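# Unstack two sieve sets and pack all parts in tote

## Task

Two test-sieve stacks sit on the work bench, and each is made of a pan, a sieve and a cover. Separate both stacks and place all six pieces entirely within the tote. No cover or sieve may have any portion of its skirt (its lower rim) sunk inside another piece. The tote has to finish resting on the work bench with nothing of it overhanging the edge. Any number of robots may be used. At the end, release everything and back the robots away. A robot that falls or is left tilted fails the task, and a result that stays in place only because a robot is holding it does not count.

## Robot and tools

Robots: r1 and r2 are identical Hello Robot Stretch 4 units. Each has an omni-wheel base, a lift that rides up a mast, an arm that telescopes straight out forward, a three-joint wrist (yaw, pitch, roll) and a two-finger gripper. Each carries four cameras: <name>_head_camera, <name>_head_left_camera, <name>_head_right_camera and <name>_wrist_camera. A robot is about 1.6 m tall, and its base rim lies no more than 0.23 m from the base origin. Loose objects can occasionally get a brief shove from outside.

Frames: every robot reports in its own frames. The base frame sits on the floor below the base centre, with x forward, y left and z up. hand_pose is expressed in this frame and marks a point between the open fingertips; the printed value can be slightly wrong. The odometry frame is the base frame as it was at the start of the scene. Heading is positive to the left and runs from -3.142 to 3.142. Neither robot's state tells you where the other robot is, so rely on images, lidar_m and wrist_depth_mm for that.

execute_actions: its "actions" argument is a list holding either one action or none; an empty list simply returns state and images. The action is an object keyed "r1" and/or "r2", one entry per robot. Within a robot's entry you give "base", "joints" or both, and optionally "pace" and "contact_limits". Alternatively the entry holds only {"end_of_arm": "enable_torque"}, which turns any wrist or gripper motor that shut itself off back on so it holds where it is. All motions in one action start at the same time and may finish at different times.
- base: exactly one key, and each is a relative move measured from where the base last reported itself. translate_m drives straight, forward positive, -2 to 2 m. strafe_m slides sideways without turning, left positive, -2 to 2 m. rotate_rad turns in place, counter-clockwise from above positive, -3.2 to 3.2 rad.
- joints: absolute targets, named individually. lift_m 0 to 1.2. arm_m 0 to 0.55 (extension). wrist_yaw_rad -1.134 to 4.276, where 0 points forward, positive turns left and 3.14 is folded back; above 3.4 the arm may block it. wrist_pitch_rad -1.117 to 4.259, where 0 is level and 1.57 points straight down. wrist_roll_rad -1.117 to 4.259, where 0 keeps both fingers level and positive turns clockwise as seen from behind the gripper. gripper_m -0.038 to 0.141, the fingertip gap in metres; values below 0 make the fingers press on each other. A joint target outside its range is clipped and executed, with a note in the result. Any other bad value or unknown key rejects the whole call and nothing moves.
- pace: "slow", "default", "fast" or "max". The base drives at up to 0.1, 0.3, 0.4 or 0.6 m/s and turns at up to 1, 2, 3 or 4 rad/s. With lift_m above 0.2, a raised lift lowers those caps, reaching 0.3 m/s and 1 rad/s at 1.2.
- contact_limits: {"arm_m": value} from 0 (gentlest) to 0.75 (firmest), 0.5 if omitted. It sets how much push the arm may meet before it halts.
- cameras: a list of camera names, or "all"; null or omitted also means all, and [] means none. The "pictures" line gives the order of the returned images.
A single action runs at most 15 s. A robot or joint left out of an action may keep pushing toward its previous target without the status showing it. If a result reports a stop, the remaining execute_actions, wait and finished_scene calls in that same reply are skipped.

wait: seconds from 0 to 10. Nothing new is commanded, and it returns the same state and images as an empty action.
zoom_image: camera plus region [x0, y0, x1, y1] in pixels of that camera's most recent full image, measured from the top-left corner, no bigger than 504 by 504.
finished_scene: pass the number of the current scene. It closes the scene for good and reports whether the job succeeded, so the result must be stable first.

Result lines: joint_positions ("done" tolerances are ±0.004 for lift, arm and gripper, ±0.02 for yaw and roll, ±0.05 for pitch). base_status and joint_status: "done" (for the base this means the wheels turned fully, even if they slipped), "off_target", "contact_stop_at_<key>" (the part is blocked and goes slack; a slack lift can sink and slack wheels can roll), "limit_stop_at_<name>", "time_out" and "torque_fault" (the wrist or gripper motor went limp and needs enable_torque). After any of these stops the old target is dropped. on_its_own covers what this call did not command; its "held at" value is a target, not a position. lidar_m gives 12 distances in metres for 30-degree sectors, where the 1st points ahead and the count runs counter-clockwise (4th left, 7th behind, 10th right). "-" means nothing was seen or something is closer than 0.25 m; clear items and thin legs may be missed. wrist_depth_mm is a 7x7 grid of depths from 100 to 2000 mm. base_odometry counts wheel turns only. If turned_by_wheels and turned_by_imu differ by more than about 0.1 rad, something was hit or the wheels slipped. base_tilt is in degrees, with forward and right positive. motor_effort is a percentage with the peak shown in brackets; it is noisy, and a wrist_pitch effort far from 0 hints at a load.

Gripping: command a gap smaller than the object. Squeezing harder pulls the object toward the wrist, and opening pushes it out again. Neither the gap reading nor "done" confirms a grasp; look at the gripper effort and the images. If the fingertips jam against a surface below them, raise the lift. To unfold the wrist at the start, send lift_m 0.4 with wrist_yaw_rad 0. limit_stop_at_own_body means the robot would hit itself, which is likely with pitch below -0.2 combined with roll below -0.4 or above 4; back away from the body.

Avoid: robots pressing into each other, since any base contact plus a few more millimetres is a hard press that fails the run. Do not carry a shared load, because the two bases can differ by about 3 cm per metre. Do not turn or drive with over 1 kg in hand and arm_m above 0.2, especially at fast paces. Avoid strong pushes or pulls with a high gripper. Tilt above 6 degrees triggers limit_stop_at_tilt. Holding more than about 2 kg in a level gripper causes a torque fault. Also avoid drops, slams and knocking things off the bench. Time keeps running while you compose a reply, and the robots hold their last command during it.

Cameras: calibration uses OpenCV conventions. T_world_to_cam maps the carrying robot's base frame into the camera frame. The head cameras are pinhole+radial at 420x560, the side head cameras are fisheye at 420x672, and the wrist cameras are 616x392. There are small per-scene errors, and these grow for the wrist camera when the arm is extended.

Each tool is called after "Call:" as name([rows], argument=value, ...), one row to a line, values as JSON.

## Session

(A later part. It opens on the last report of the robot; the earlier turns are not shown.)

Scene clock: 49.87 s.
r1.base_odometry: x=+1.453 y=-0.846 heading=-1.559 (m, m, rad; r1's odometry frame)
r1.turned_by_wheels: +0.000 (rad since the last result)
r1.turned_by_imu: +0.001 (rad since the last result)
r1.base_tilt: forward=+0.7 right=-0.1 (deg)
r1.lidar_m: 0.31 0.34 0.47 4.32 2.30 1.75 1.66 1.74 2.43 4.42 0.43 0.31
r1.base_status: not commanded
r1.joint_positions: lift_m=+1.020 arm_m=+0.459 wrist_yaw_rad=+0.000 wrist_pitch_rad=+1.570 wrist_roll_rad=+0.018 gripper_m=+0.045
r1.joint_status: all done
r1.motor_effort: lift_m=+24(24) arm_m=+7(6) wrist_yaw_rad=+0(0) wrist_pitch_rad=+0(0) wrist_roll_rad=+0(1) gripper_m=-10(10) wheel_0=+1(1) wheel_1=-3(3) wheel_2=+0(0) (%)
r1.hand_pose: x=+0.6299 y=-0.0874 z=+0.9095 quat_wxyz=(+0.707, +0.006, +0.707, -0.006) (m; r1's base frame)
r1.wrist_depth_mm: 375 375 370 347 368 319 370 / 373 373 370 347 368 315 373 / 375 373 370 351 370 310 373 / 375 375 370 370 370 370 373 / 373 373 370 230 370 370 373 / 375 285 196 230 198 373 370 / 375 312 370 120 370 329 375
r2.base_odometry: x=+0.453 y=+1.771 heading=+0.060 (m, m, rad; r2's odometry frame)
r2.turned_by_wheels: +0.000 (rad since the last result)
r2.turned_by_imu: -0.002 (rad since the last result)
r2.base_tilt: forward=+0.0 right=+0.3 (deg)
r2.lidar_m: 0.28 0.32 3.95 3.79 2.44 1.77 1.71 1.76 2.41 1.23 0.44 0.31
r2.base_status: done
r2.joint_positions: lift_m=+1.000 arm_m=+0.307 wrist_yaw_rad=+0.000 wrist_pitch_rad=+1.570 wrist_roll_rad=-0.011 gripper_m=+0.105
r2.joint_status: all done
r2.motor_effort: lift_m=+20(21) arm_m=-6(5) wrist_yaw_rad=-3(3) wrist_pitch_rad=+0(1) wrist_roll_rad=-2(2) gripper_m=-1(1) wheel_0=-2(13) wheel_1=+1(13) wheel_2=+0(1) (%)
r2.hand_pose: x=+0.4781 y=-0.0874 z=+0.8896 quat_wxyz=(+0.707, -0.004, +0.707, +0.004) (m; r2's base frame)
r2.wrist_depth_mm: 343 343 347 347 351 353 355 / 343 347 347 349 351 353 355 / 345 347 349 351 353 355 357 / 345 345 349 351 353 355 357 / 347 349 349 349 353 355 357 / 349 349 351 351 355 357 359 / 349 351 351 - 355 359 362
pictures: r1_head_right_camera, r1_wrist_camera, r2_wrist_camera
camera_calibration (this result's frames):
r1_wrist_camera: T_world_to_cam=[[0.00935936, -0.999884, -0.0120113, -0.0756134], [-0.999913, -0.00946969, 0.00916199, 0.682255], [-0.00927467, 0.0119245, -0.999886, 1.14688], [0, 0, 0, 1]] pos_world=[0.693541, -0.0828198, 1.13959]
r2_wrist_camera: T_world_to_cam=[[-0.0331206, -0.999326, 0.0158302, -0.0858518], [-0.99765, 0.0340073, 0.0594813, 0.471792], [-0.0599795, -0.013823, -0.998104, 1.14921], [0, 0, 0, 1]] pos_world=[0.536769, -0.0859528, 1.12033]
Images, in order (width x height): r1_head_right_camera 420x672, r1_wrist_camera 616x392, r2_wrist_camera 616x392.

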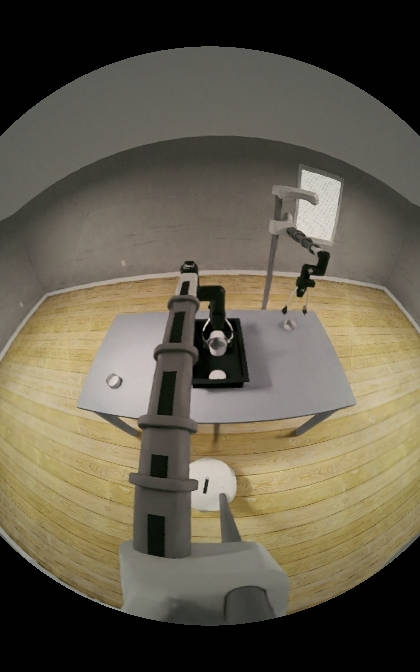

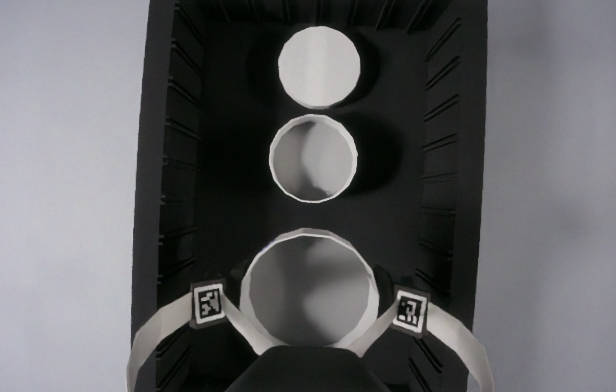

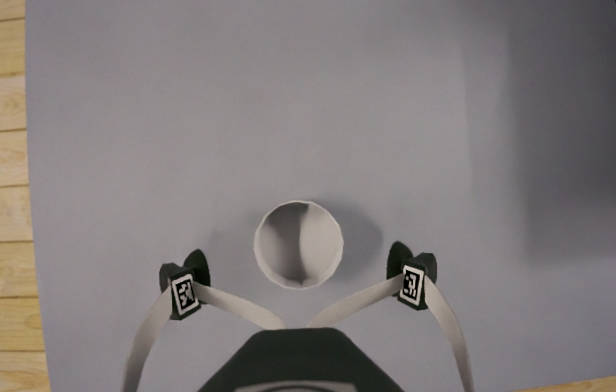

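Call:
execute_actions([
  {"r1":{"joints":{"lift_m":0.908}},"r2":{"joints":{"lift_m":0.895}}},
], cameras=[])

Call:
execute_actions([
  {"r1":{"joints":{"gripper_m":0.095}},"r2":{"joints":{"gripper_m":0.045}}},
], cameras=[])

Call:
execute_actions([
  {"r1":{"joints":{"lift_m":1.0},"pace":"fast"},"r2":{"joints":{"lift_m":1.01},"pace":"fast"}},
], cameras=[])

Call:
execute_actions([
  {"r1":{"base":{"strafe_m":0.563},"joints":{"arm_m":0.339,"gripper_m":0.105},"pace":"fast"},"r2":{"base":{"strafe_m":-0.477},"joints":{"arm_m":0.398},"pace":"fast"}},
], cameras=["r1_wrist_camera","r2_wrist_camera"])

Scene clock: 52.60 s.
r1.base_odometry: x=+1.453 y=-0.846 heading=-1.559 (m, m, rad; r1's odometry frame)
r1.turned_by_wheels: +0.000 (rad since the last result)
r1.turned_by_imu: +0.001 (rad since the last result)
r1.base_tilt: forward=+0.7 right=+0.0 (deg)
r1.lidar_m: 0.31 0.33 0.46 4.32 2.30 1.76 1.66 1.73 2.40 4.41 0.44 0.31
r1.base_status: not commanded
r1.joint_positions: lift_m=+0.908 arm_m=+0.459 wrist_yaw_rad=+0.000 wrist_pitch_rad=+1.570 wrist_roll_rad=+0.018 gripper_m=+0.045
r1.joint_status: all done
r1.motor_effort: lift_m=+18(23) arm_m=+7(7) wrist_yaw_rad=+0(0) wrist_pitch_rad=+1(1) wrist_roll_rad=+0(1) gripper_m=-12(12) wheel_0=+1(1) wheel_1=-3(3) wheel_2=+0(0) (%)
r1.hand_pose: x=+0.6299 y=-0.0874 z=+0.7979 quat_wxyz=(+0.707, +0.006, +0.707, -0.006) (m; r1's base frame)
r1.wrist_depth_mm: 172 220 257 236 258 241 - / 172 224 257 239 258 242 178 / 172 232 258 240 258 238 176 / 172 236 259 239 257 237 175 / 173 239 258 229 258 232 174 / 172 220 196 231 198 213 171 / 173 216 257 120 258 190 -
r2.base_odometry: x=+0.453 y=+1.771 heading=+0.060 (m, m, rad; r2's odometry frame)
r2.turned_by_wheels: +0.000 (rad since the last result)
r2.turned_by_imu: -0.001 (rad since the last result)
r2.base_tilt: forward=+0.0 right=+0.1 (deg)
r2.lidar_m: 0.30 0.32 3.96 3.81 2.47 1.77 1.69 1.76 2.41 1.25 0.44 0.33
r2.base_status: not commanded
r2.joint_positions: lift_m=+0.895 arm_m=+0.307 wrist_yaw_rad=+0.000 wrist_pitch_rad=+1.570 wrist_roll_rad=-0.011 gripper_m=+0.105
r2.joint_status: all done
r2.motor_effort: lift_m=+16(18) arm_m=-6(6) wrist_yaw_rad=-2(3) wrist_pitch_rad=-1(1) wrist_roll_rad=-2(2) gripper_m=-1(2) wheel_0=-2(2) wheel_1=+1(1) wheel_2=+0(0) (%)
r2.hand_pose: x=+0.4781 y=-0.0874 z=+0.7849 quat_wxyz=(+0.707, -0.004, +0.707, +0.004) (m; r2's base frame)
r2.wrist_depth_mm: 242 243 244 246 248 249 250 / 243 244 246 247 248 249 250 / 243 245 246 247 248 250 251 / 244 245 247 247 249 251 252 / 245 246 247 247 249 251 253 / 246 247 241 246 251 253 253 / 246 248 249 - 252 253 254
pictures: none
No camera images: the call's "cameras" was empty. Leave "cameras" out to get every camera's image.

Scene clock: 54.03 s.
r1.base_odometry: x=+1.453 y=-0.846 heading=-1.559 (m, m, rad; r1's odometry frame)
r1.turned_by_wheels: +0.000 (rad since the last result)
r1.turned_by_imu: +0.000 (rad since the last result)
r1.base_tilt: forward=+0.6 right=+0.0 (deg)
r1.lidar_m: 0.30 0.31 0.46 4.33 2.32 1.75 1.66 1.72 2.40 4.42 0.44 0.32
r1.base_status: not commanded
r1.joint_positions: lift_m=+0.908 arm_m=+0.459 wrist_yaw_rad=+0.000 wrist_pitch_rad=+1.570 wrist_roll_rad=+0.018 gripper_m=+0.095
r1.joint_status: all done
r1.motor_effort: lift_m=+18(18) arm_m=+7(7) wrist_yaw_rad=+0(0) wrist_pitch_rad=-1(1) wrist_roll_rad=+0(0) gripper_m=+1(12) wheel_0=+1(1) wheel_1=-3(3) wheel_2=+0(0) (%)
r1.hand_pose: x=+0.6299 y=-0.0874 z=+0.7979 quat_wxyz=(+0.707, +0.006, +0.707, -0.006) (m; r1's base frame)
r1.wrist_depth_mm: 172 220 258 236 258 241 - / 173 224 258 240 258 242 177 / 172 232 258 241 257 239 175 / 172 236 258 240 258 236 175 / 173 239 258 241 258 232 174 / 173 225 213 240 203 216 171 / 173 216 259 122 258 192 -
r2.base_odometry: x=+0.453 y=+1.771 heading=+0.060 (m, m, rad; r2's odometry frame)
r2.turned_by_wheels: +0.000 (rad since the last result)
r2.turned_by_imu: +0.000 (rad since the last result)
r2.base_tilt: forward=+0.0 right=+0.3 (deg)
r2.lidar_m: 0.29 0.31 3.96 3.81 2.44 1.77 1.70 1.78 2.39 1.24 0.44 0.32
r2.base_status: not commanded
r2.joint_positions: lift_m=+0.895 arm_m=+0.307 wrist_yaw_rad=+0.000 wrist_pitch_rad=+1.570 wrist_roll_rad=-0.011 gripper_m=+0.045
r2.joint_status: all done
r2.motor_effort: lift_m=+16(16) arm_m=-6(6) wrist_yaw_rad=-2(2) wrist_pitch_rad=+0(1) wrist_roll_rad=-2(2) gripper_m=-16(18) wheel_0=-2(2) wheel_1=+1(0) wheel_2=+0(0) (%)
r2.hand_pose: x=+0.4781 y=-0.0874 z=+0.7849 quat_wxyz=(+0.707, -0.004, +0.707, +0.004) (m; r2's base frame)
r2.wrist_depth_mm: 241 242 244 245 247 248 249 / 243 243 246 246 248 249 250 / 243 245 245 247 248 250 251 / 244 245 246 247 250 250 252 / 244 246 247 243 249 251 253 / 245 246 193 243 215 252 253 / 246 247 249 - 252 252 254
pictures: none
No camera images: the call's "cameras" was empty. Leave "cameras" out to get every camera's image.

Scene clock: 55.27 s.
r1.base_odometry: x=+1.453 y=-0.846 heading=-1.559 (m, m, rad; r1's odometry frame)
r1.turned_by_wheels: +0.000 (rad since the last result)
r1.turned_by_imu: +0.000 (rad since the last result)
r1.base_tilt: forward=+0.7 right=-0.1 (deg)
r1.lidar_m: 0.28 0.33 0.47 4.33 2.31 1.74 1.67 1.74 2.42 4.41 0.42 0.32
r1.base_status: not commanded
r1.joint_positions: lift_m=+1.000 arm_m=+0.459 wrist_yaw_rad=+0.000 wrist_pitch_rad=+1.570 wrist_roll_rad=+0.018 gripper_m=+0.095
r1.joint_status: all done
r1.motor_effort: lift_m=+24(26) arm_m=+7(6) wrist_yaw_rad=+0(0) wrist_pitch_rad=-2(1) wrist_roll_rad=-1(0) gripper_m=+0(2) wheel_0=+1(1) wheel_1=-3(3) wheel_2=+0(0) (%)
r1.hand_pose: x=+0.6299 y=-0.0874 z=+0.8895 quat_wxyz=(+0.707, +0.006, +0.707, -0.006) (m; r1's base frame)
r1.wrist_depth_mm: 353 353 351 329 351 290 351 / 355 286 347 329 349 285 351 / 353 297 349 332 349 285 349 / 355 303 353 334 349 304 355 / 353 309 353 332 353 297 351 / 355 265 216 330 203 286 349 / 355 264 351 121 351 353 355
r2.base_odometry: x=+0.453 y=+1.771 heading=+0.060 (m, m, rad; r2's odometry frame)
r2.turned_by_wheels: +0.000 (rad since the last result)
r2.turned_by_imu: +0.000 (rad since the last result)
r2.base_tilt: forward=-0.1 right=+0.2 (deg)
r2.lidar_m: 0.29 0.31 3.96 3.80 2.44 1.77 1.69 1.78 2.41 1.23 0.43 0.32
r2.base_status: not commanded
r2.joint_positions: lift_m=+1.010 arm_m=+0.307 wrist_yaw_rad=+0.000 wrist_pitch_rad=+1.570 wrist_roll_rad=-0.011 gripper_m=+0.045
r2.joint_status: all done
r2.motor_effort: lift_m=+21(25) arm_m=-6(6) wrist_yaw_rad=-2(2) wrist_pitch_rad=+0(0) wrist_roll_rad=-2(2) gripper_m=-16(18) wheel_0=-2(2) wheel_1=+1(1) wheel_2=+0(0) (%)
r2.hand_pose: x=+0.4781 y=-0.0874 z=+0.8995 quat_wxyz=(+0.707, -0.004, +0.707, +0.004) (m; r2's base frame)
r2.wrist_depth_mm: 351 355 357 357 359 364 364 / 353 355 355 359 362 362 364 / 355 357 355 359 362 366 366 / 357 357 359 359 362 364 368 / 355 359 359 243 364 366 368 / 357 357 193 243 216 366 368 / 359 359 364 - 366 370 373
pictures: none
No camera images: the call's "cameras" was empty. Leave "cameras" out to get every camera's image.

Scene clock: 58.17 s.
r1.base_odometry: x=+2.016 y=-0.839 heading=-1.558 (m, m, rad; r1's odometry frame)
r1.turned_by_wheels: +0.000 (rad since the last result)
r1.turned_by_imu: +0.001 (rad since the last result)
r1.base_tilt: forward=+0.7 right=-0.2 (deg)
r1.lidar_m: 0.31 0.34 3.88 3.76 2.32 1.69 1.66 1.71 2.41 1.20 0.43 0.33
r1.base_status: done
r1.joint_positions: lift_m=+1.000 arm_m=+0.340 wrist_yaw_rad=+0.000 wrist_pitch_rad=+1.570 wrist_roll_rad=+0.018 gripper_m=+0.105
r1.joint_status: all done
r1.motor_effort: lift_m=+23(24) arm_m=-6(7) wrist_yaw_rad=-1(0) wrist_pitch_rad=-3(0) wrist_roll_rad=+2(0) gripper_m=-1(4) wheel_0=+0(12) wheel_1=+2(14) wheel_2=+0(1) (%)
r1.hand_pose: x=+0.5112 y=-0.0874 z=+0.8895 quat_wxyz=(+0.707, +0.006, +0.707, -0.006) (m; r1's base frame)
r1.wrist_depth_mm: 1118 353 353 353 355 351 351 / 1118 351 355 353 351 351 351 / 1138 353 353 353 353 351 351 / 1138 355 355 353 355 355 353 / 1118 355 355 349 351 353 349 / 1098 355 215 355 200 353 355 / 1138 353 353 122 351 353 355
r2.base_odometry: x=+0.481 y=+1.295 heading=+0.060 (m, m, rad; r2's odometry frame)
r2.turned_by_wheels: +0.000 (rad since the last result)
r2.turned_by_imu: +0.000 (rad since the last result)
r2.base_tilt: forward=+0.0 right=+0.2 (deg)
r2.lidar_m: 0.29 0.32 0.45 4.28 2.43 1.78 1.69 1.77 2.38 4.50 0.46 0.31
r2.base_status: done
r2.joint_positions: lift_m=+1.010 arm_m=+0.397 wrist_yaw_rad=+0.000 wrist_pitch_rad=+1.570 wrist_roll_rad=-0.011 gripper_m=+0.045
r2.joint_status: all done
r2.motor_effort: lift_m=+20(21) arm_m=+6(5) wrist_yaw_rad=-3(3) wrist_pitch_rad=+0(1) wrist_roll_rad=-2(2) gripper_m=-17(18) wheel_0=+4(13) wheel_1=-2(12) wheel_2=+0(2) (%)
r2.hand_pose: x=+0.5681 y=-0.0874 z=+0.8996 quat_wxyz=(+0.707, -0.004, +0.707, +0.004) (m; r2's base frame)
r2.wrist_depth_mm: 353 306 353 338 355 362 364 / 353 301 353 347 355 362 366 / 353 297 353 340 359 364 366 / 355 309 357 357 359 366 366 / 357 307 329 243 355 364 368 / 357 273 194 243 215 366 370 / 359 359 276 - 366 368 370
pictures: r1_wrist_camera, r2_wrist_camera
camera_calibration (this result's frames):
r1_wrist_camera: T_world_to_cam=[[0.00934511, -0.999884, -0.0120123, -0.0747333], [-0.999912, -0.00945671, 0.00926772, 0.563601], [-0.00938024, 0.0119247, -0.999885, 1.12589], [0, 0, 0, 1]] pos_world=[0.574811, -0.0828207, 1.11964]
r2_wrist_camera: T_world_to_cam=[[-0.0330122, -0.99933, 0.0158253, -0.0830862], [-0.997663, 0.0338967, 0.0593327, 0.561116], [-0.0598294, -0.0138296, -0.998113, 1.16447], [0, 0, 0, 1]] pos_world=[0.626731, -0.0859463, 1.1303]
Images, in order (width x height): r1_wrist_camera 616x392, r2_wrist_camera 616x392.

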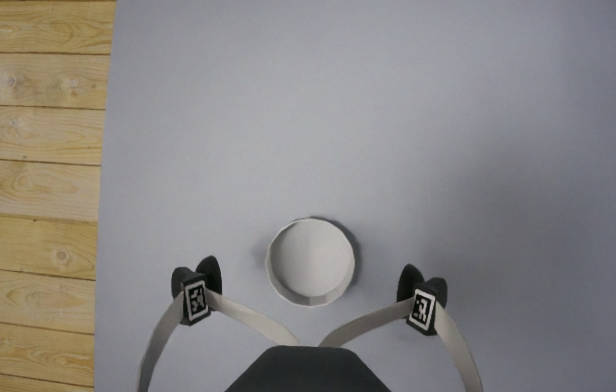

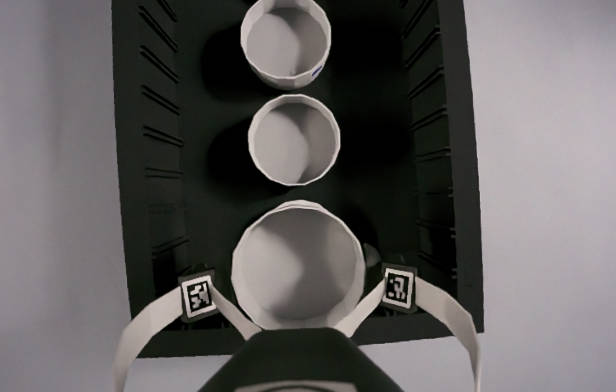

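Call:
execute_actions([
  {"r1":{"joints":{"lift_m":0.895}},"r2":{"joints":{"lift_m":0.921}}},
], cameras=[])

Call:
execute_actions([
  {"r1":{"joints":{"gripper_m":0.045}},"r2":{"joints":{"gripper_m":0.095}}},
], cameras=[])

Call:
execute_actions([
  {"r1":{"base":{"strafe_m":-0.558},"joints":{"lift_m":1.01,"arm_m":0.369},"pace":"fast"},"r2":{"joints":{"lift_m":1.03},"pace":"fast"}},
], cameras=["r1_wrist_camera","r2_wrist_camera"])

Call:
execute_actions([
  {"r1":{"joints":{"lift_m":0.921}},"r2":{"joints":{"arm_m":0.1},"pace":"fast"}},
], cameras=[])

Call:
execute_actions([
  {"r1":{"joints":{"gripper_m":0.095}}},
], cameras=[])

Call:
execute_actions([
  {"r1":{"joints":{"lift_m":1.02},"pace":"fast"}},
], cameras=["r1_wrist_camera"])

Call:
execute_actions([
  {"r1":{"base":{"translate_m":-0.3},"joints":{"arm_m":0.0},"pace":"fast"},"r2":{"base":{"translate_m":-0.3},"joints":{"arm_m":0.0},"pace":"fast"}},
], cameras=["r1_head_camera","r2_head_camera"])

Scene clock: 61.93 s.
r1.base_odometry: x=+2.016 y=-0.839 heading=-1.558 (m, m, rad; r1's odometry frame)
r1.turned_by_wheels: +0.000 (rad since the last result)
r1.turned_by_imu: +0.001 (rad since the last result)
r1.base_tilt: forward=+0.7 right=-0.2 (deg)
r1.lidar_m: 0.31 0.35 3.89 3.75 2.33 1.71 1.65 1.74 2.39 1.20 0.47 0.33
r1.base_status: not commanded
r1.joint_positions: lift_m=+0.895 arm_m=+0.340 wrist_yaw_rad=+0.000 wrist_pitch_rad=+1.570 wrist_roll_rad=+0.018 gripper_m=+0.105
r1.joint_status: all done
r1.motor_effort: lift_m=+17(22) arm_m=-6(6) wrist_yaw_rad=+0(1) wrist_pitch_rad=-2(1) wrist_roll_rad=+0(1) gripper_m=+0(1) wheel_0=+0(0) wheel_1=+2(2) wheel_2=+0(0) (%)
r1.hand_pose: x=+0.5112 y=-0.0874 z=+0.7850 quat_wxyz=(+0.707, +0.006, +0.707, -0.006) (m; r1's base frame)
r1.wrist_depth_mm: 249 248 247 247 247 247 248 / 249 249 248 248 248 247 247 / 249 249 249 248 247 248 248 / 249 249 247 249 248 248 248 / 249 250 249 246 249 249 247 / 249 249 216 247 199 248 248 / 250 250 249 122 248 247 249
r2.base_odometry: x=+0.481 y=+1.295 heading=+0.060 (m, m, rad; r2's odometry frame)
r2.turned_by_wheels: +0.000 (rad since the last result)
r2.turned_by_imu: -0.001 (rad since the last result)
r2.base_tilt: forward=-0.1 right=+0.3 (deg)
r2.lidar_m: 0.30 0.32 0.44 4.28 2.43 1.76 1.70 1.77 2.40 4.49 0.46 0.29
r2.base_status: not commanded
r2.joint_positions: lift_m=+0.921 arm_m=+0.397 wrist_yaw_rad=+0.000 wrist_pitch_rad=+1.570 wrist_roll_rad=-0.011 gripper_m=+0.045
r2.joint_status: all done
r2.motor_effort: lift_m=+17(18) arm_m=+6(6) wrist_yaw_rad=-2(2) wrist_pitch_rad=+0(0) wrist_roll_rad=-2(2) gripper_m=-16(16) wheel_0=+4(4) wheel_1=-2(2) wheel_2=+0(0) (%)
r2.hand_pose: x=+0.5681 y=-0.0874 z=+0.8109 quat_wxyz=(+0.707, -0.004, +0.707, +0.004) (m; r2's base frame)
r2.wrist_depth_mm: 180 257 266 250 268 208 274 / 181 255 267 251 271 215 187 / 182 249 267 252 272 223 187 / 182 245 270 270 273 227 188 / 183 241 268 243 272 232 189 / 183 204 193 242 215 204 190 / 227 198 229 - 211 191 190
pictures: none
No camera images: the call's "cameras" was empty. Leave "cameras" out to get every camera's image.

Scene clock: 63.37 s.
r1.base_odometry: x=+2.016 y=-0.839 heading=-1.558 (m, m, rad; r1's odometry frame)
r1.turned_by_wheels: +0.000 (rad since the last result)
r1.turned_by_imu: +0.000 (rad since the last result)
r1.base_tilt: forward=+0.7 right=-0.1 (deg)
r1.lidar_m: 0.31 0.35 3.87 3.77 2.34 1.70 1.66 1.71 2.41 1.20 0.42 0.33
r1.base_status: not commanded
r1.joint_positions: lift_m=+0.895 arm_m=+0.340 wrist_yaw_rad=+0.000 wrist_pitch_rad=+1.570 wrist_roll_rad=+0.018 gripper_m=+0.045
r1.joint_status: all done
r1.motor_effort: lift_m=+17(18) arm_m=-6(6) wrist_yaw_rad=-1(0) wrist_pitch_rad=-1(0) wrist_roll_rad=+0(0) gripper_m=-12(12) wheel_0=+0(0) wheel_1=+2(2) wheel_2=+0(0) (%)
r1.hand_pose: x=+0.5112 y=-0.0874 z=+0.7850 quat_wxyz=(+0.707, +0.006, +0.707, -0.006) (m; r1's base frame)
r1.wrist_depth_mm: 248 248 247 247 247 247 247 / 248 247 249 248 247 247 247 / 248 248 249 248 249 247 247 / 248 250 248 249 249 247 247 / 250 249 248 242 249 247 247 / 249 250 196 243 198 248 249 / 250 250 249 120 249 248 248
r2.base_odometry: x=+0.481 y=+1.295 heading=+0.060 (m, m, rad; r2's odometry frame)
r2.turned_by_wheels: +0.000 (rad since the last result)
r2.turned_by_imu: +0.000 (rad since the last result)
r2.base_tilt: forward=+0.0 right=+0.3 (deg)
r2.lidar_m: 0.30 0.33 0.43 4.28 2.43 1.77 1.69 1.75 2.39 4.50 0.47 0.33
r2.base_status: not commanded
r2.joint_positions: lift_m=+0.921 arm_m=+0.397 wrist_yaw_rad=+0.000 wrist_pitch_rad=+1.570 wrist_roll_rad=-0.011 gripper_m=+0.095
r2.joint_status: all done
r2.motor_effort: lift_m=+17(17) arm_m=+6(6) wrist_yaw_rad=-2(3) wrist_pitch_rad=-1(2) wrist_roll_rad=-2(2) gripper_m=-2(16) wheel_0=+4(4) wheel_1=-2(2) wheel_2=+0(0) (%)
r2.hand_pose: x=+0.5680 y=-0.0874 z=+0.8109 quat_wxyz=(+0.707, -0.004, +0.707, +0.004) (m; r2's base frame)
r2.wrist_depth_mm: 181 257 266 251 268 207 276 / 181 254 267 251 271 214 187 / 182 250 268 252 272 223 187 / 182 245 271 270 272 227 189 / 183 239 270 248 273 231 189 / 184 206 239 248 243 219 190 / 228 196 230 - 211 190 190
pictures: none
No camera images: the call's "cameras" was empty. Leave "cameras" out to get every camera's image.

Scene clock: 66.10 s.
r1.base_odometry: x=+1.458 y=-0.846 heading=-1.558 (m, m, rad; r1's odometry frame)
r1.turned_by_wheels: +0.000 (rad since the last result)
r1.turned_by_imu: +0.001 (rad since the last result)
r1.base_tilt: forward=+0.8 right=-0.1 (deg)
r1.lidar_m: 0.30 0.32 0.46 4.31 2.30 1.74 1.67 1.74 2.44 4.42 0.45 0.32
r1.base_status: done
r1.joint_positions: lift_m=+1.010 arm_m=+0.368 wrist_yaw_rad=+0.000 wrist_pitch_rad=+1.570 wrist_roll_rad=+0.018 gripper_m=+0.045
r1.joint_status: all done
r1.motor_effort: lift_m=+24(26) arm_m=+6(6) wrist_yaw_rad=-1(1) wrist_pitch_rad=-1(2) wrist_roll_rad=-1(2) gripper_m=-13(13) wheel_0=+0(15) wheel_1=+1(11) wheel_2=+0(2) (%)
r1.hand_pose: x=+0.5390 y=-0.0874 z=+0.8995 quat_wxyz=(+0.707, +0.006, +0.707, -0.006) (m; r1's base frame)
r1.wrist_depth_mm: 364 362 362 343 359 298 362 / 362 366 362 343 359 294 362 / 366 364 359 342 357 319 359 / 368 362 362 343 362 317 364 / 366 300 362 242 362 307 362 / 364 277 196 243 198 301 364 / 366 364 274 120 273 362 364
r2.base_odometry: x=+0.481 y=+1.295 heading=+0.060 (m, m, rad; r2's odometry frame)
r2.turned_by_wheels: +0.000 (rad since the last result)
r2.turned_by_imu: -0.001 (rad since the last result)
r2.base_tilt: forward=+0.0 right=+0.3 (deg)
r2.lidar_m: 0.30 0.33 0.45 4.29 2.43 1.78 1.68 1.78 2.40 4.50 0.45 0.32
r2.base_status: not commanded
r2.joint_positions: lift_m=+1.030 arm_m=+0.397 wrist_yaw_rad=+0.000 wrist_pitch_rad=+1.570 wrist_roll_rad=-0.011 gripper_m=+0.095
r2.joint_status: all done
r2.motor_effort: lift_m=+21(24) arm_m=+6(6) wrist_yaw_rad=-3(3) wrist_pitch_rad=+0(1) wrist_roll_rad=-1(2) gripper_m=+0(4) wheel_0=+4(4) wheel_1=-2(2) wheel_2=+0(0) (%)
r2.hand_pose: x=+0.5680 y=-0.0874 z=+0.9196 quat_wxyz=(+0.707, -0.004, +0.707, +0.004) (m; r2's base frame)
r2.wrist_depth_mm: 373 340 373 357 375 382 382 / 375 336 373 375 377 382 384 / 375 327 375 359 379 384 389 / 375 324 375 377 379 384 387 / 375 377 379 357 359 384 387 / 377 377 293 312 297 387 389 / 377 379 382 - 387 389 392
pictures: r1_wrist_camera, r2_wrist_camera
camera_calibration (this result's frames):
r1_wrist_camera: T_world_to_cam=[[0.00962602, -0.999882, -0.0120107, -0.0750265], [-0.999911, -0.00973558, 0.00909714, 0.591465], [-0.009213, 0.0119221, -0.999886, 1.136], [0, 0, 0, 1]] pos_world=[0.6026, -0.0828029, 1.12959]
r2_wrist_camera: T_world_to_cam=[[-0.0330164, -0.999329, 0.0158303, -0.083406], [-0.997653, 0.0339034, 0.0594853, 0.559749], [-0.0599821, -0.0138292, -0.998104, 1.18451], [0, 0, 0, 1]] pos_world=[0.626731, -0.0859467, 1.15028]
Images, in order (width x height): r1_wrist_camera 616x392, r2_wrist_camera 616x392.

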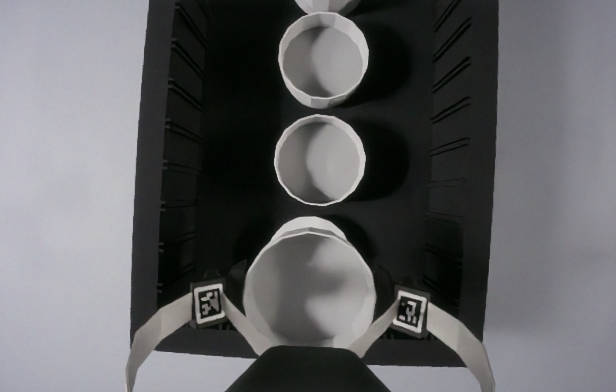

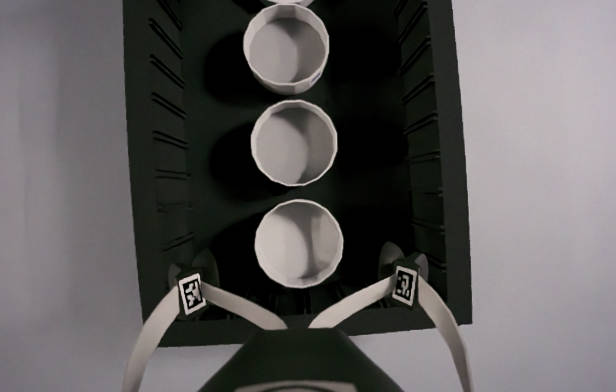

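Scene clock: 67.80 s.
r1.base_odometry: x=+1.458 y=-0.846 heading=-1.558 (m, m, rad; r1's odometry frame)
r1.turned_by_wheels: +0.000 (rad since the last result)
r1.turned_by_imu: +0.000 (rad since the last result)
r1.base_tilt: forward=+0.8 right=-0.1 (deg)
r1.lidar_m: 0.31 0.31 0.47 4.30 2.30 1.72 1.66 1.75 2.43 4.43 0.44 0.31
r1.base_status: not commanded
r1.joint_positions: lift_m=+0.921 arm_m=+0.368 wrist_yaw_rad=+0.000 wrist_pitch_rad=+1.570 wrist_roll_rad=+0.018 gripper_m=+0.045
r1.joint_status: all done
r1.motor_effort: lift_m=+18(21) arm_m=+7(6) wrist_yaw_rad=-1(1) wrist_pitch_rad=-1(2) wrist_roll_rad=-1(1) gripper_m=-10(14) wheel_0=+0(1) wheel_1=+1(1) wheel_2=+0(0) (%)
r1.hand_pose: x=+0.5390 y=-0.0874 z=+0.8110 quat_wxyz=(+0.707, +0.006, +0.707, -0.006) (m; r1's base frame)
r1.wrist_depth_mm: 273 212 271 252 271 254 - / 274 217 271 253 270 252 183 / 276 220 271 252 271 248 184 / 274 228 273 254 272 245 185 / 186 229 273 242 272 241 184 / 186 211 196 242 198 220 185 / 186 200 220 120 233 196 185
r2.base_odometry: x=+0.481 y=+1.295 heading=+0.060 (m, m, rad; r2's odometry frame)
r2.turned_by_wheels: +0.000 (rad since the last result)
r2.turned_by_imu: +0.000 (rad since the last result)
r2.base_tilt: forward=-0.1 right=+0.4 (deg)
r2.lidar_m: 0.30 0.30 0.45 4.30 2.45 1.77 1.69 1.78 2.40 4.49 0.45 0.32
r2.base_status: not commanded
r2.joint_positions: lift_m=+1.030 arm_m=+0.101 wrist_yaw_rad=+0.000 wrist_pitch_rad=+1.570 wrist_roll_rad=-0.011 gripper_m=+0.095
r2.joint_status: all done
r2.motor_effort: lift_m=+21(21) arm_m=-6(7) wrist_yaw_rad=-2(3) wrist_pitch_rad=-1(1) wrist_roll_rad=-2(1) gripper_m=-1(2) wheel_0=+4(4) wheel_1=-2(2) wheel_2=+0(0) (%)
r2.hand_pose: x=+0.2721 y=-0.0874 z=+0.9196 quat_wxyz=(+0.707, -0.004, +0.707, +0.004) (m; r2's base frame)
r2.wrist_depth_mm: 373 375 377 379 382 384 384 / 375 377 377 379 382 384 387 / 375 377 379 382 382 387 387 / 375 377 379 382 387 1138 1138 / 1118 1118 931 960 1138 1138 1138 / 1118 1098 917 917 1138 1160 1138 / 1118 1118 1118 - 1138 1138 1138
pictures: none
No camera images: the call's "cameras" was empty. Leave "cameras" out to get every camera's image.

Scene clock: 69.13 s.
r1.base_odometry: x=+1.458 y=-0.846 heading=-1.558 (m, m, rad; r1's odometry frame)
r1.turned_by_wheels: +0.000 (rad since the last result)
r1.turned_by_imu: +0.000 (rad since the last result)
r1.base_tilt: forward=+0.6 right=+0.0 (deg)
r1.lidar_m: 0.30 0.34 0.45 4.30 2.31 1.73 1.67 1.73 2.40 4.43 0.44 0.31
r1.base_status: not commanded
r1.joint_positions: lift_m=+0.921 arm_m=+0.368 wrist_yaw_rad=+0.000 wrist_pitch_rad=+1.570 wrist_roll_rad=+0.018 gripper_m=+0.095
r1.joint_status: all done
r1.motor_effort: lift_m=+18(18) arm_m=+6(7) wrist_yaw_rad=-1(1) wrist_pitch_rad=-3(3) wrist_roll_rad=+0(1) gripper_m=+0(11) wheel_0=+0(0) wheel_1=+1(1) wheel_2=+0(0) (%)
r1.hand_pose: x=+0.5389 y=-0.0874 z=+0.8110 quat_wxyz=(+0.707, +0.006, +0.707, -0.006) (m; r1's base frame)
r1.wrist_depth_mm: 274 211 272 252 270 250 - / 274 217 271 254 272 251 184 / 277 221 271 253 272 248 185 / 274 228 272 255 270 244 185 / 186 230 272 248 272 240 185 / 186 216 216 249 203 224 185 / 186 199 232 122 239 198 186
r2.base_odometry: x=+0.481 y=+1.295 heading=+0.060 (m, m, rad; r2's odometry frame)
r2.turned_by_wheels: +0.000 (rad since the last result)
r2.turned_by_imu: +0.000 (rad since the last result)
r2.base_tilt: forward=+0.0 right=+0.3 (deg)
r2.lidar_m: 0.29 0.30 0.45 4.29 2.44 1.76 1.70 1.75 2.38 4.49 0.44 0.33
r2.base_status: not commanded
r2.joint_positions: lift_m=+1.030 arm_m=+0.101 wrist_yaw_rad=+0.000 wrist_pitch_rad=+1.570 wrist_roll_rad=-0.011 gripper_m=+0.095
r2.joint_status: not commanded
r2.motor_effort: lift_m=+21(21) arm_m=-6(6) wrist_yaw_rad=-2(2) wrist_pitch_rad=+0(1) wrist_roll_rad=-2(2) gripper_m=-2(0) wheel_0=+4(4) wheel_1=-2(2) wheel_2=+0(0) (%)
r2.hand_pose: x=+0.2721 y=-0.0874 z=+0.9196 quat_wxyz=(+0.707, -0.004, +0.707, +0.004) (m; r2's base frame)
r2.wrist_depth_mm: 373 373 377 382 379 382 387 / 375 375 379 379 382 387 387 / 373 377 379 379 382 384 387 / 375 379 382 382 384 1138 1138 / 1098 1118 931 960 1160 1138 1138 / 1098 1118 931 931 1138 1138 1160 / 1118 1118 1118 - 1138 1138 1138
pictures: none
No camera images: the call's "cameras" was empty. Leave "cameras" out to get every camera's image.

Scene clock: 70.30 s.
r1.base_odometry: x=+1.458 y=-0.846 heading=-1.558 (m, m, rad; r1's odometry frame)
r1.turned_by_wheels: +0.000 (rad since the last result)
r1.turned_by_imu: +0.000 (rad since the last result)
r1.base_tilt: forward=+0.7 right=-0.2 (deg)
r1.lidar_m: 0.29 0.34 0.47 4.32 2.32 1.74 1.66 1.73 2.43 4.42 0.45 0.31
r1.base_status: not commanded
r1.joint_positions: lift_m=+1.020 arm_m=+0.368 wrist_yaw_rad=+0.000 wrist_pitch_rad=+1.570 wrist_roll_rad=+0.018 gripper_m=+0.095
r1.joint_status: all done
r1.motor_effort: lift_m=+24(26) arm_m=+6(6) wrist_yaw_rad=-1(2) wrist_pitch_rad=-2(1) wrist_roll_rad=+0(0) gripper_m=+0(2) wheel_0=+1(0) wheel_1=+1(1) wheel_2=+0(0) (%)
r1.hand_pose: x=+0.5389 y=-0.0874 z=+0.9095 quat_wxyz=(+0.707, +0.006, +0.707, -0.006) (m; r1's base frame)
r1.wrist_depth_mm: 377 373 370 351 370 330 373 / 373 377 373 351 370 329 375 / 373 375 370 355 370 324 375 / 375 375 370 353 370 315 373 / 377 375 373 349 373 375 373 / 377 377 216 322 204 373 375 / 377 377 375 122 283 375 373
r2.base_odometry: x=+0.481 y=+1.295 heading=+0.060 (m, m, rad; r2's odometry frame)
r2.turned_by_wheels: +0.000 (rad since the last result)
r2.turned_by_imu: +0.000 (rad since the last result)
r2.base_tilt: forward=+0.0 right=+0.2 (deg)
r2.lidar_m: 0.29 0.31 0.48 4.29 2.41 1.77 1.69 1.77 2.41 4.50 0.46 0.32
r2.base_status: not commanded
r2.joint_positions: lift_m=+1.030 arm_m=+0.101 wrist_yaw_rad=+0.000 wrist_pitch_rad=+1.570 wrist_roll_rad=-0.011 gripper_m=+0.095
r2.joint_status: not commanded
r2.motor_effort: lift_m=+21(21) arm_m=-6(6) wrist_yaw_rad=-2(2) wrist_pitch_rad=-1(1) wrist_roll_rad=-2(2) gripper_m=-1(0) wheel_0=+4(4) wheel_1=-2(2) wheel_2=+0(0) (%)
r2.hand_pose: x=+0.2721 y=-0.0874 z=+0.9196 quat_wxyz=(+0.707, -0.004, +0.707, +0.004) (m; r2's base frame)
r2.wrist_depth_mm: 373 375 377 379 382 382 384 / 373 373 377 379 384 384 387 / 375 379 379 382 382 384 387 / 377 377 382 382 384 1138 1160 / 1118 1118 931 960 1160 1160 1138 / 1098 1118 917 931 1138 1160 1160 / 1098 1118 1118 - 1160 1138 1138
pictures: r1_wrist_camera
camera_calibration (this result's frames):
r1_wrist_camera: T_world_to_cam=[[0.00962205, -0.999882, -0.0120138, -0.0749004], [-0.999908, -0.00973548, 0.00941982, 0.590993], [-0.00953566, 0.011922, -0.999883, 1.14619], [0, 0, 0, 1]] pos_world=[0.602589, -0.0828029, 1.13959]
Images, in order (width x height): r1_wrist_camera 616x392.

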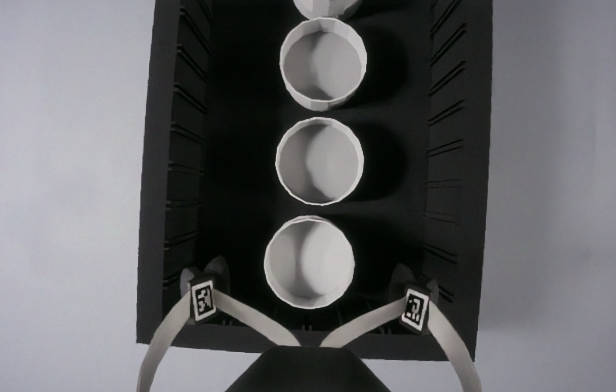

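Scene clock: 72.60 s.
r1.base_odometry: x=+1.455 y=-0.546 heading=-1.559 (m, m, rad; r1's odometry frame)
r1.turned_by_wheels: -0.001 (rad since the last result)
r1.turned_by_imu: +0.000 (rad since the last result)
r1.base_tilt: forward=+0.7 right=-0.1 (deg)
r1.lidar_m: 0.60 0.64 0.86 4.33 1.91 1.42 1.37 1.42 1.99 4.41 0.88 0.63
r1.base_status: done
r1.joint_positions: lift_m=+1.020 arm_m=+0.001 wrist_yaw_rad=+0.000 wrist_pitch_rad=+1.570 wrist_roll_rad=+0.018 gripper_m=+0.095
r1.joint_status: all done
r1.motor_effort: lift_m=+23(24) arm_m=-6(9) wrist_yaw_rad=+1(0) wrist_pitch_rad=-2(1) wrist_roll_rad=-1(1) gripper_m=+0(0) wheel_0=-4(10) wheel_1=-4(10) wheel_2=+1(12) (%)
r1.hand_pose: x=+0.1721 y=-0.0874 z=+0.9095 quat_wxyz=(+0.707, +0.006, +0.707, -0.006) (m; r1's base frame)
r1.wrist_depth_mm: 1160 1160 1160 1160 1138 1160 1160 / 1182 1138 1160 1160 1138 1160 1160 / 1160 1138 1160 1182 1138 1160 1160 / 1182 1138 1160 1138 1160 1138 1138 / 1160 1138 931 946 1160 1160 1138 / 1182 1138 216 931 203 1138 1138 / 1160 1138 1160 122 1138 1182 1160
r2.base_odometry: x=+0.182 y=+1.277 heading=+0.059 (m, m, rad; r2's odometry frame)
r2.turned_by_wheels: -0.001 (rad since the last result)
r2.turned_by_imu: -0.001 (rad since the last result)
r2.base_tilt: forward=+0.0 right=+0.2 (deg)
r2.lidar_m: 0.58 0.64 0.87 4.28 1.97 1.47 1.38 1.43 1.98 4.49 0.89 0.65
r2.base_status: done
r2.joint_positions: lift_m=+1.030 arm_m=+0.001 wrist_yaw_rad=+0.000 wrist_pitch_rad=+1.570 wrist_roll_rad=-0.011 gripper_m=+0.095
r2.joint_status: all done
r2.motor_effort: lift_m=+21(21) arm_m=-6(5) wrist_yaw_rad=-3(4) wrist_pitch_rad=+0(0) wrist_roll_rad=-2(1) gripper_m=-4(1) wheel_0=-5(10) wheel_1=-1(9) wheel_2=+0(13) (%)
r2.hand_pose: x=+0.1726 y=-0.0874 z=+0.9196 quat_wxyz=(+0.707, -0.004, +0.707, +0.004) (m; r2's base frame)
r2.wrist_depth_mm: 931 1042 1042 1060 1042 1008 1138 / 1098 1098 1098 1118 1118 1138 1138 / 1118 1098 1118 1118 1138 1138 1138 / 1118 1118 1118 1118 1138 1138 1138 / 1098 1118 917 917 1138 1138 1138 / 1118 1118 931 931 1138 1160 1160 / 1118 1118 1138 - 1160 1160 1160
pictures: r1_head_camera, r2_head_camera
Images, in order (width x height): r1_head_camera 420x560, r2_head_camera 420x560.

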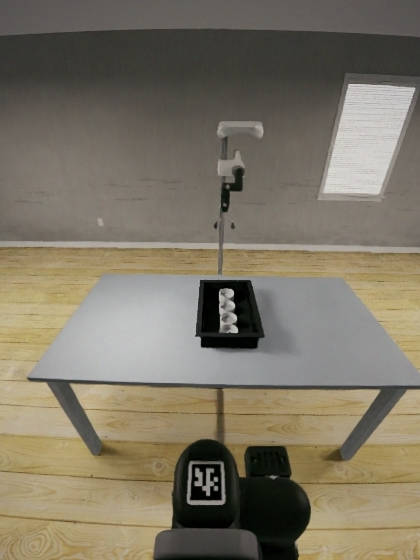

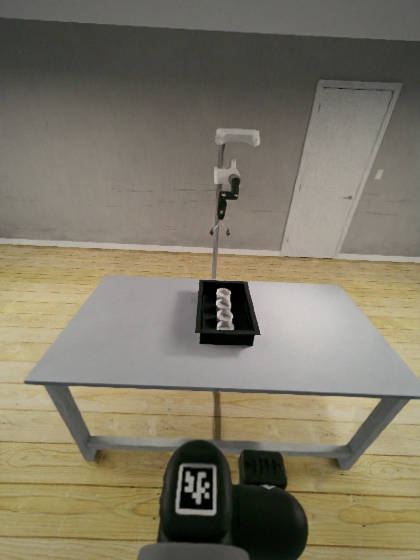

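Call:
finished_scene(scene=2)

The scene is finished: the task was done.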